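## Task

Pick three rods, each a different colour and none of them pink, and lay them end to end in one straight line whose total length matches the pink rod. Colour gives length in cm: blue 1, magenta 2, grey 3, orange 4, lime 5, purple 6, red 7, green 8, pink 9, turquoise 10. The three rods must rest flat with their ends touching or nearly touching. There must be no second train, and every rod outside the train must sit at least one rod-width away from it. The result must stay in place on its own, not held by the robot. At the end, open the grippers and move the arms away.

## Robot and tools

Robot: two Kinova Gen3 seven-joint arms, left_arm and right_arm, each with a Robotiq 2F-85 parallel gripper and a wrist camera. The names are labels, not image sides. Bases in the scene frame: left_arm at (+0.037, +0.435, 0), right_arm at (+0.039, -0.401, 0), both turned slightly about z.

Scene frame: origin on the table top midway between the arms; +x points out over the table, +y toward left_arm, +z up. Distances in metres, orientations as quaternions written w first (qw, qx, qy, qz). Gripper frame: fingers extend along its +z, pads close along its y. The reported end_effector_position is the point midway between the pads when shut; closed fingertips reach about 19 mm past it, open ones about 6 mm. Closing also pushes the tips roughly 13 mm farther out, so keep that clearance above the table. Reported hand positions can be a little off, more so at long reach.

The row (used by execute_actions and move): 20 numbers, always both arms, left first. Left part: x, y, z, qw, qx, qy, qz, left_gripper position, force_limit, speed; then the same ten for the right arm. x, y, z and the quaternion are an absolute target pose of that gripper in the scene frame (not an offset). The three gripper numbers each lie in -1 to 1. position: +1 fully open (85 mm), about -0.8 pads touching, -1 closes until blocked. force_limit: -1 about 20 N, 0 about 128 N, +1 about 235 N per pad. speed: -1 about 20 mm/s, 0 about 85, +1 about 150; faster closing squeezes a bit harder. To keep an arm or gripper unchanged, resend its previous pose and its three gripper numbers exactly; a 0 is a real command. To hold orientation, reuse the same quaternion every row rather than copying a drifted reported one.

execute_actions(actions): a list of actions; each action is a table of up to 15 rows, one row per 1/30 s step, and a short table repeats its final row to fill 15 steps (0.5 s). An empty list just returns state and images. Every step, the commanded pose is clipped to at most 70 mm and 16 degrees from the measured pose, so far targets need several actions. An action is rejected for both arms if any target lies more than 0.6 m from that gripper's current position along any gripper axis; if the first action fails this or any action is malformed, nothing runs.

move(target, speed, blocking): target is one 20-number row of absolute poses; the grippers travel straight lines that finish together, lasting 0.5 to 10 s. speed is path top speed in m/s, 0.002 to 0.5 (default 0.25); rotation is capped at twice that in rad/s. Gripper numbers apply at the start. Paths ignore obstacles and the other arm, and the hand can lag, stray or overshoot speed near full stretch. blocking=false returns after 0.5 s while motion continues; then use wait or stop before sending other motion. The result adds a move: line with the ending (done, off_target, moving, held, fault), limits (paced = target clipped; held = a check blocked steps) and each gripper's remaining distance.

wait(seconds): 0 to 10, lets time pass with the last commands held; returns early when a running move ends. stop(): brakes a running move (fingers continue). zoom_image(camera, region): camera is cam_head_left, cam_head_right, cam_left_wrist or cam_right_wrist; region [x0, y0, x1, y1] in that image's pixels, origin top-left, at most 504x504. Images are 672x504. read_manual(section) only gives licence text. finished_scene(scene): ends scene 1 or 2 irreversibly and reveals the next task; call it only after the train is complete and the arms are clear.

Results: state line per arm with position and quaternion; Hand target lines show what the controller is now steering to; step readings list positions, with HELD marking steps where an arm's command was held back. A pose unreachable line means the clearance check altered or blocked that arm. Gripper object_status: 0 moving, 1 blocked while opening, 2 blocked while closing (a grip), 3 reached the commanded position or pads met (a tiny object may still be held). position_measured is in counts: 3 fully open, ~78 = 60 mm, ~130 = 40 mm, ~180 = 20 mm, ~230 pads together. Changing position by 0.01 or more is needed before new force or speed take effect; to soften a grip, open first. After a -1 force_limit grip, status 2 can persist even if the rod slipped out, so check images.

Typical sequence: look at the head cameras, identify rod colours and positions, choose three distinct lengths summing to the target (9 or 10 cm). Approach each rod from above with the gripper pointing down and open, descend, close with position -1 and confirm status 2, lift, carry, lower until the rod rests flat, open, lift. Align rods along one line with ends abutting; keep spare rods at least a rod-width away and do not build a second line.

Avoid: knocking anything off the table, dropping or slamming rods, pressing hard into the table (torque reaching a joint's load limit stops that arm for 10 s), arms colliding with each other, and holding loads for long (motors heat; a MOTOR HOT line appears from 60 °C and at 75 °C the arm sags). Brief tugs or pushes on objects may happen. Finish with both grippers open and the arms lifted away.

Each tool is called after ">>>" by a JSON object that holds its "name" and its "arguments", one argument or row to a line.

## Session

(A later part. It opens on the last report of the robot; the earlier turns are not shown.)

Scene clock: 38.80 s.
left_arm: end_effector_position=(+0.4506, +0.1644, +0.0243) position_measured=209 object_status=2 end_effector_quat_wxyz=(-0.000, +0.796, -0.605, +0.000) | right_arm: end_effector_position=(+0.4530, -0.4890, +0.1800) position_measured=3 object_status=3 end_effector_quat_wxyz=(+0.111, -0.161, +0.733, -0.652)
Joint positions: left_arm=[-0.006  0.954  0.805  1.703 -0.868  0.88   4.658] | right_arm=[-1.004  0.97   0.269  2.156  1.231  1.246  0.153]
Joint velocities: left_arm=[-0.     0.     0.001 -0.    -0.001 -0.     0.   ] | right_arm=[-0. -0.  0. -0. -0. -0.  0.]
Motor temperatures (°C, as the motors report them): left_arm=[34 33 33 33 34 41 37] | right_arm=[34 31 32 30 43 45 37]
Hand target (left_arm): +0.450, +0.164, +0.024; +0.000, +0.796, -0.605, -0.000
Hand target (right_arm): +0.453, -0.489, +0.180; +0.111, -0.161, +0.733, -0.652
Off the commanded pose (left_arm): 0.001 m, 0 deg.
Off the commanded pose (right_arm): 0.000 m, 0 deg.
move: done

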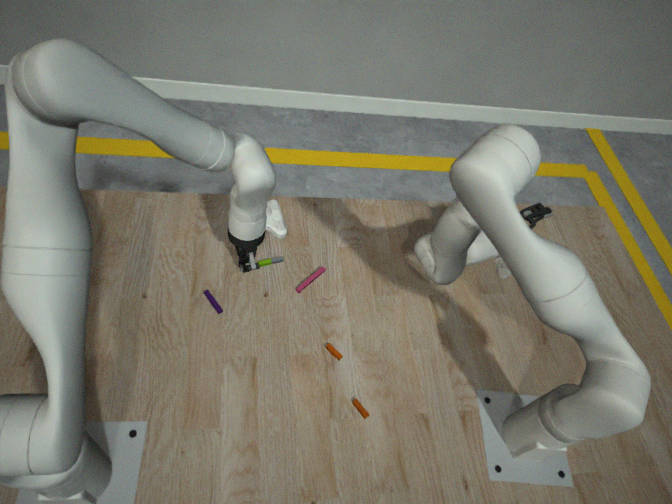

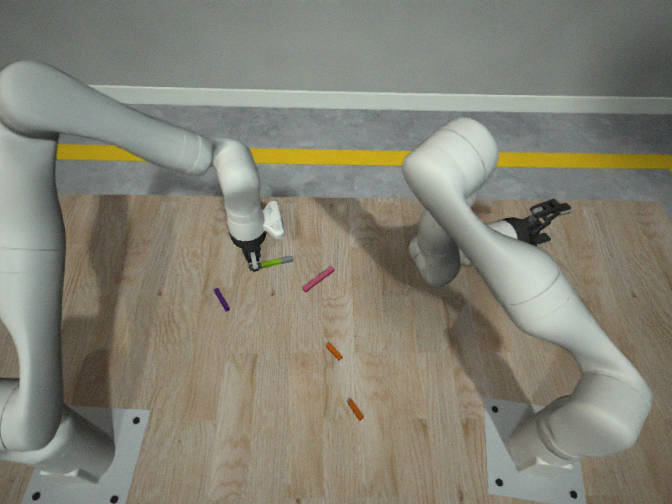

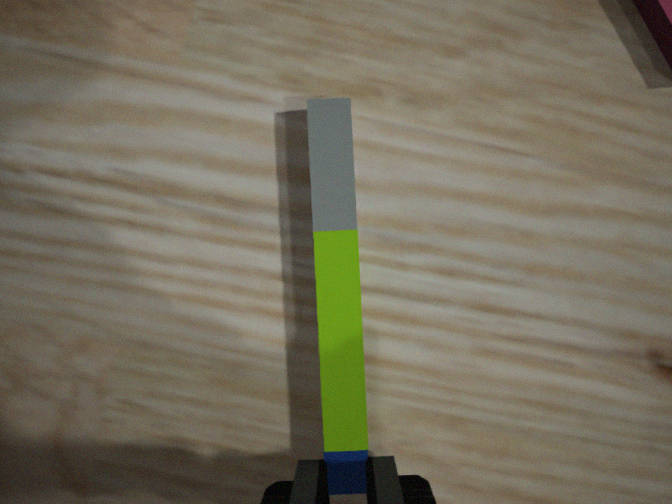

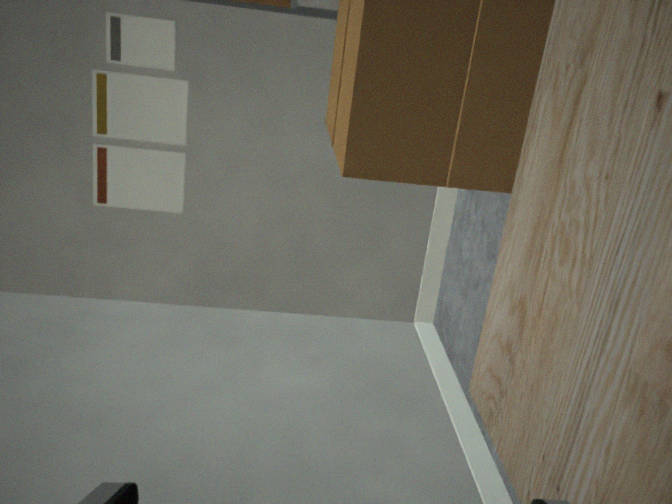

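Release and lift clear.

>>> {"name": "execute_actions", "arguments": {
  "actions": [
    [[0.4505,0.1644,0.024,0,0.796,-0.605,0,-0.3,-0.7,0,0.453,-0.489,0.180,0.111,-0.161,0.733,-0.652,1,0,0],[0.4505,0.1644,0.024,0,0.796,-0.605,0,-0.3,-0.7,0,0.453,-0.489,0.180,0.111,-0.161,0.733,-0.652,1,0,0],[0.4505,0.1644,0.024,0,0.796,-0.605,0,-0.3,-0.7,0,0.453,-0.489,0.180,0.111,-0.161,0.733,-0.652,1,0,0],[0.4505,0.1644,0.024,0,0.796,-0.605,0,-0.3,-0.7,0,0.453,-0.489,0.180,0.111,-0.161,0.733,-0.652,1,0,0],[0.4505,0.1644,0.024,0,0.796,-0.605,0,-0.3,-0.7,0,0.453,-0.489,0.180,0.111,-0.161,0.733,-0.652,1,0,0],[0.4505,0.1644,0.024,0,0.796,-0.605,0,-0.3,-0.7,0,0.453,-0.489,0.180,0.111,-0.161,0.733,-0.652,1,0,0],[0.4505,0.1644,0.025,0,0.796,-0.605,0,-0.3,-0.7,0,0.453,-0.489,0.180,0.111,-0.161,0.733,-0.652,1,0,0],[0.4505,0.1644,0.027,0,0.796,-0.605,0,-0.3,-0.7,0,0.453,-0.489,0.180,0.111,-0.161,0.733,-0.652,1,0,0],[0.4505,0.1644,0.030,0,0.796,-0.605,0,-0.3,-0.7,0,0.453,-0.489,0.180,0.111,-0.161,0.733,-0.652,1,0,0],[0.4505,0.1644,0.034,0,0.796,-0.605,0,-0.3,-0.7,0,0.453,-0.489,0.180,0.111,-0.161,0.733,-0.652,1,0,0],[0.4505,0.1644,0.038,0,0.796,-0.605,0,-0.3,-0.7,0,0.453,-0.489,0.180,0.111,-0.161,0.733,-0.652,1,0,0],[0.4505,0.1644,0.041,0,0.796,-0.605,0,-0.3,-0.7,0,0.453,-0.489,0.180,0.111,-0.161,0.733,-0.652,1,0,0],[0.4505,0.1644,0.043,0,0.796,-0.605,0,-0.3,-0.7,0,0.453,-0.489,0.180,0.111,-0.161,0.733,-0.652,1,0,0],[0.4505,0.1644,0.044,0,0.796,-0.605,0,-0.3,-0.7,0,0.453,-0.489,0.180,0.111,-0.161,0.733,-0.652,1,0,0]]
  ]
}}

>>> {"name": "move", "arguments": {
  "target": [0.43,0.22,0.20,0,0.796,-0.605,0,-0.3,-0.7,0,0.453,-0.489,0.180,0.111,-0.161,0.733,-0.652,1,0,0],
  "speed": 0.3
}}

>>> {"name": "zoom_image", "arguments": {
  "camera": "cam_left_wrist",
  "region": [230, 130, 450, 400]
}}

Scene clock: 41.40 s.
left_arm: end_effector_position=(+0.4502, +0.1639, +0.0432) position_measured=167 object_status=0 end_effector_quat_wxyz=(+0.000, +0.796, -0.605, +0.000) | right_arm: end_effector_position=(+0.4530, -0.4890, +0.1800) position_measured=3 object_status=3 end_effector_quat_wxyz=(+0.111, -0.161, +0.733, -0.652)
Joint positions: left_arm=[-0.019  0.925  0.832  1.694 -0.838  0.917  4.636] | right_arm=[-1.004  0.97   0.269  2.156  1.231  1.246  0.153]
Joint velocities: left_arm=[-0.005 -0.023  0.05  -0.019  0.044  0.054 -0.031] | right_arm=[-0.001  0.001 -0.001 -0.001 -0.    -0.    -0.001]
Motor temperatures (°C, as the motors report them): left_arm=[34 33 33 33 34 41 37] | right_arm=[34 31 32 30 43 45 37]
Hand target (left_arm): +0.450, +0.164, +0.044; +0.000, +0.796, -0.605, -0.000
Hand target (right_arm): +0.453, -0.489, +0.180; +0.111, -0.161, +0.733, -0.652
Off the commanded pose (left_arm): 0.001 m, 0 deg.
Off the commanded pose (right_arm): 0.000 m, 0 deg.
Step readings (end_effector_position):
0: left_arm (+0.4506, +0.1644, +0.0243) | right_arm (+0.4530, -0.4890, +0.1800)
1: left_arm (+0.4506, +0.1644, +0.0243) | right_arm (+0.4530, -0.4890, +0.1800)
2: left_arm (+0.4507, +0.1644, +0.0243) | right_arm (+0.4530, -0.4890, +0.1800)
4: left_arm (+0.4506, +0.1644, +0.0242) | right_arm (+0.4530, -0.4890, +0.1800)
8: left_arm (+0.4507, +0.1647, +0.0252) | right_arm (+0.4530, -0.4890, +0.1800)
15: end_effector_position above

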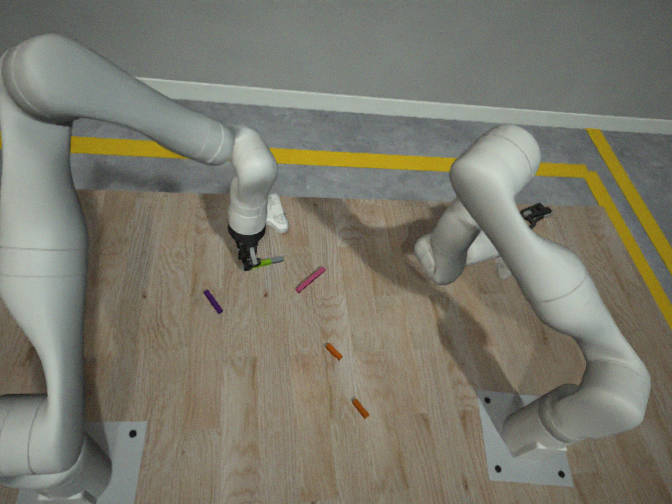

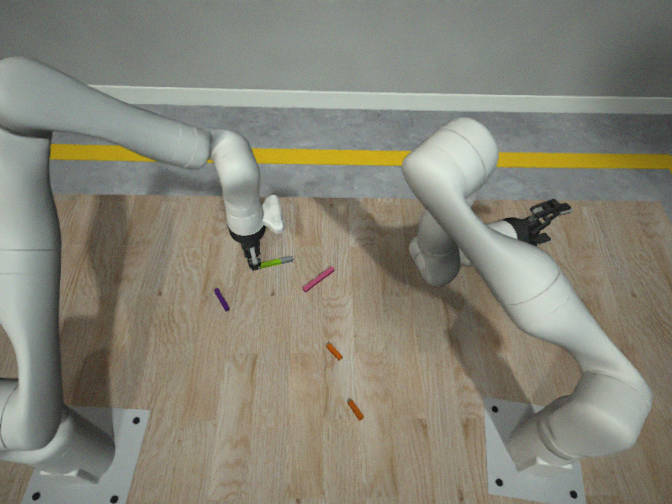

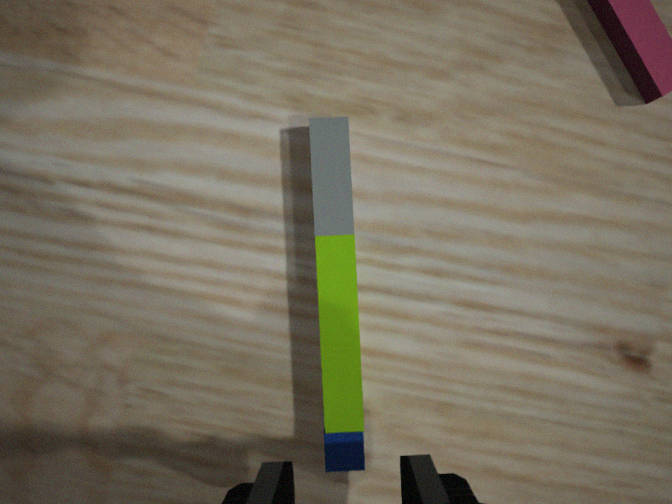

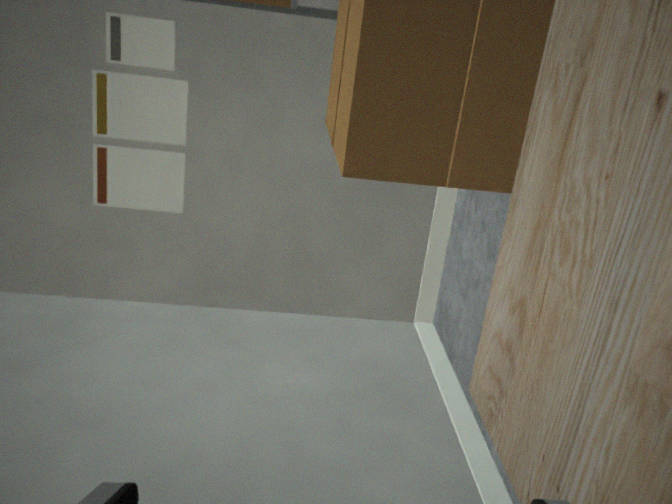

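Scene clock: 42.53 s.
left_arm: end_effector_position=(+0.4293, +0.2198, +0.1999) position_measured=167 object_status=3 end_effector_quat_wxyz=(+0.000, +0.796, -0.605, -0.000) | right_arm: end_effector_position=(+0.4530, -0.4890, +0.1800) position_measured=3 object_status=3 end_effector_quat_wxyz=(+0.111, -0.161, +0.733, -0.652)
Joint positions: left_arm=[-0.265  0.625  1.047  1.688 -0.581  1.175  4.412] | right_arm=[-1.004  0.97   0.269  2.156  1.231  1.246  0.153]
Joint velocities: left_arm=[-0.004 -0.002 -0.001  0.     0.    -0.    -0.   ] | right_arm=[ 0.     0.001 -0.001 -0.     0.001  0.     0.   ]
Motor temperatures (°C, as the motors report them): left_arm=[34 33 33 33 34 41 37] | right_arm=[34 31 32 30 43 45 37]
Hand target (left_arm): +0.429, +0.220, +0.200; +0.000, +0.796, -0.605, -0.000
Hand target (right_arm): +0.453, -0.489, +0.180; +0.111, -0.161, +0.733, -0.652
Off the commanded pose (left_arm): 0.001 m, 0 deg.
Off the commanded pose (right_arm): 0.000 m, 0 deg.
move: done

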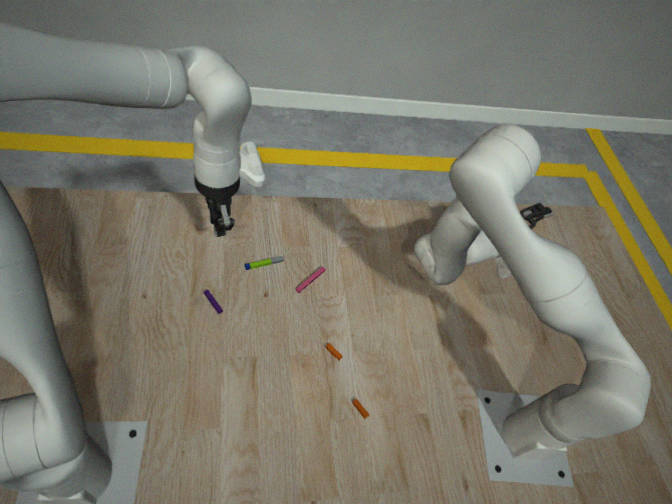

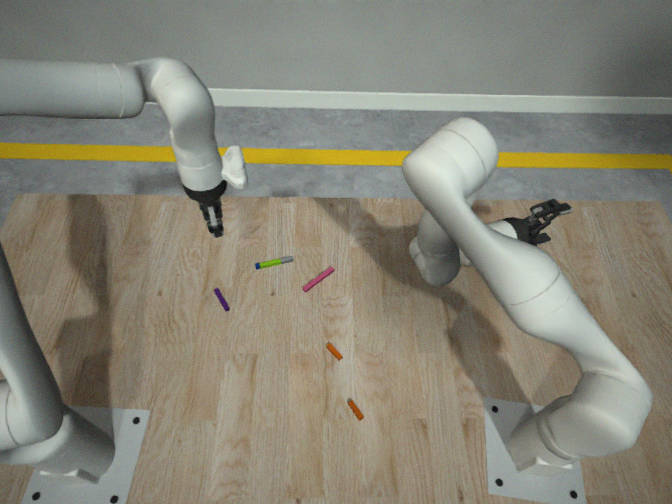

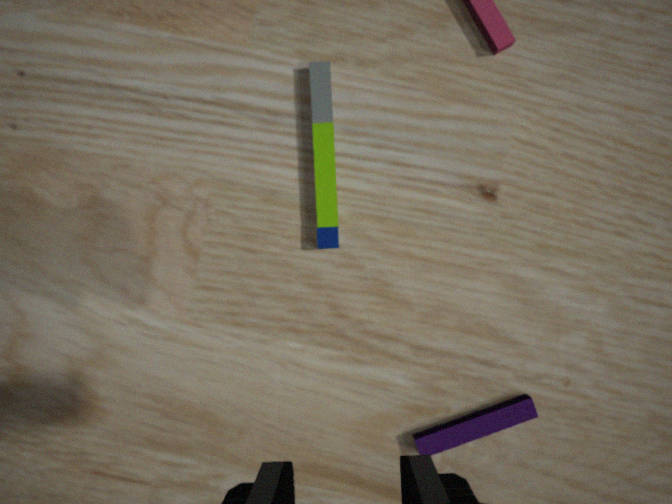

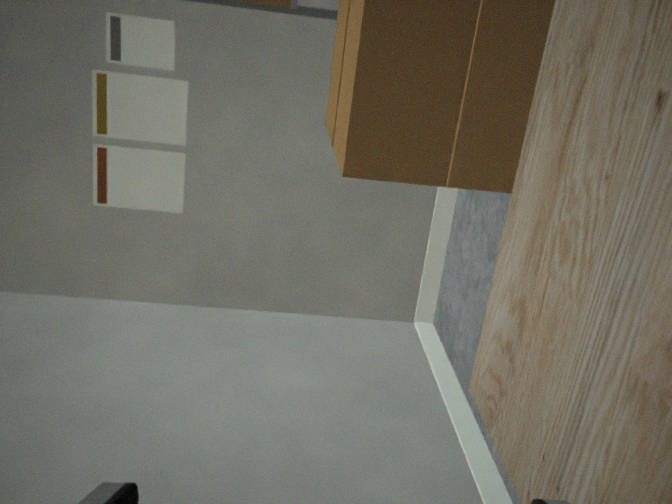

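Region (230, 130, 450, 400) of cam_left_wrist's 672x504 image, scaled by 1.867; it fills the left 411 columns of this view, and the rest is white.

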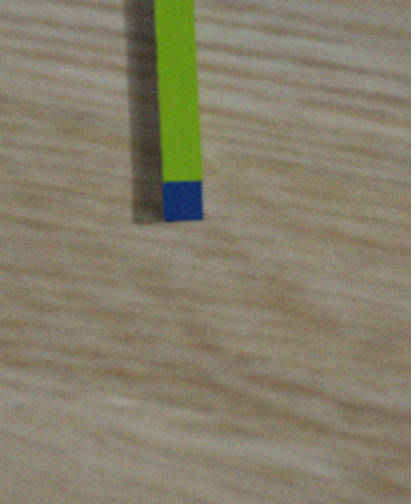

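>>> {"name": "finished_scene", "arguments": {
  "scene": 1
}}

The scene is finished: the task was done.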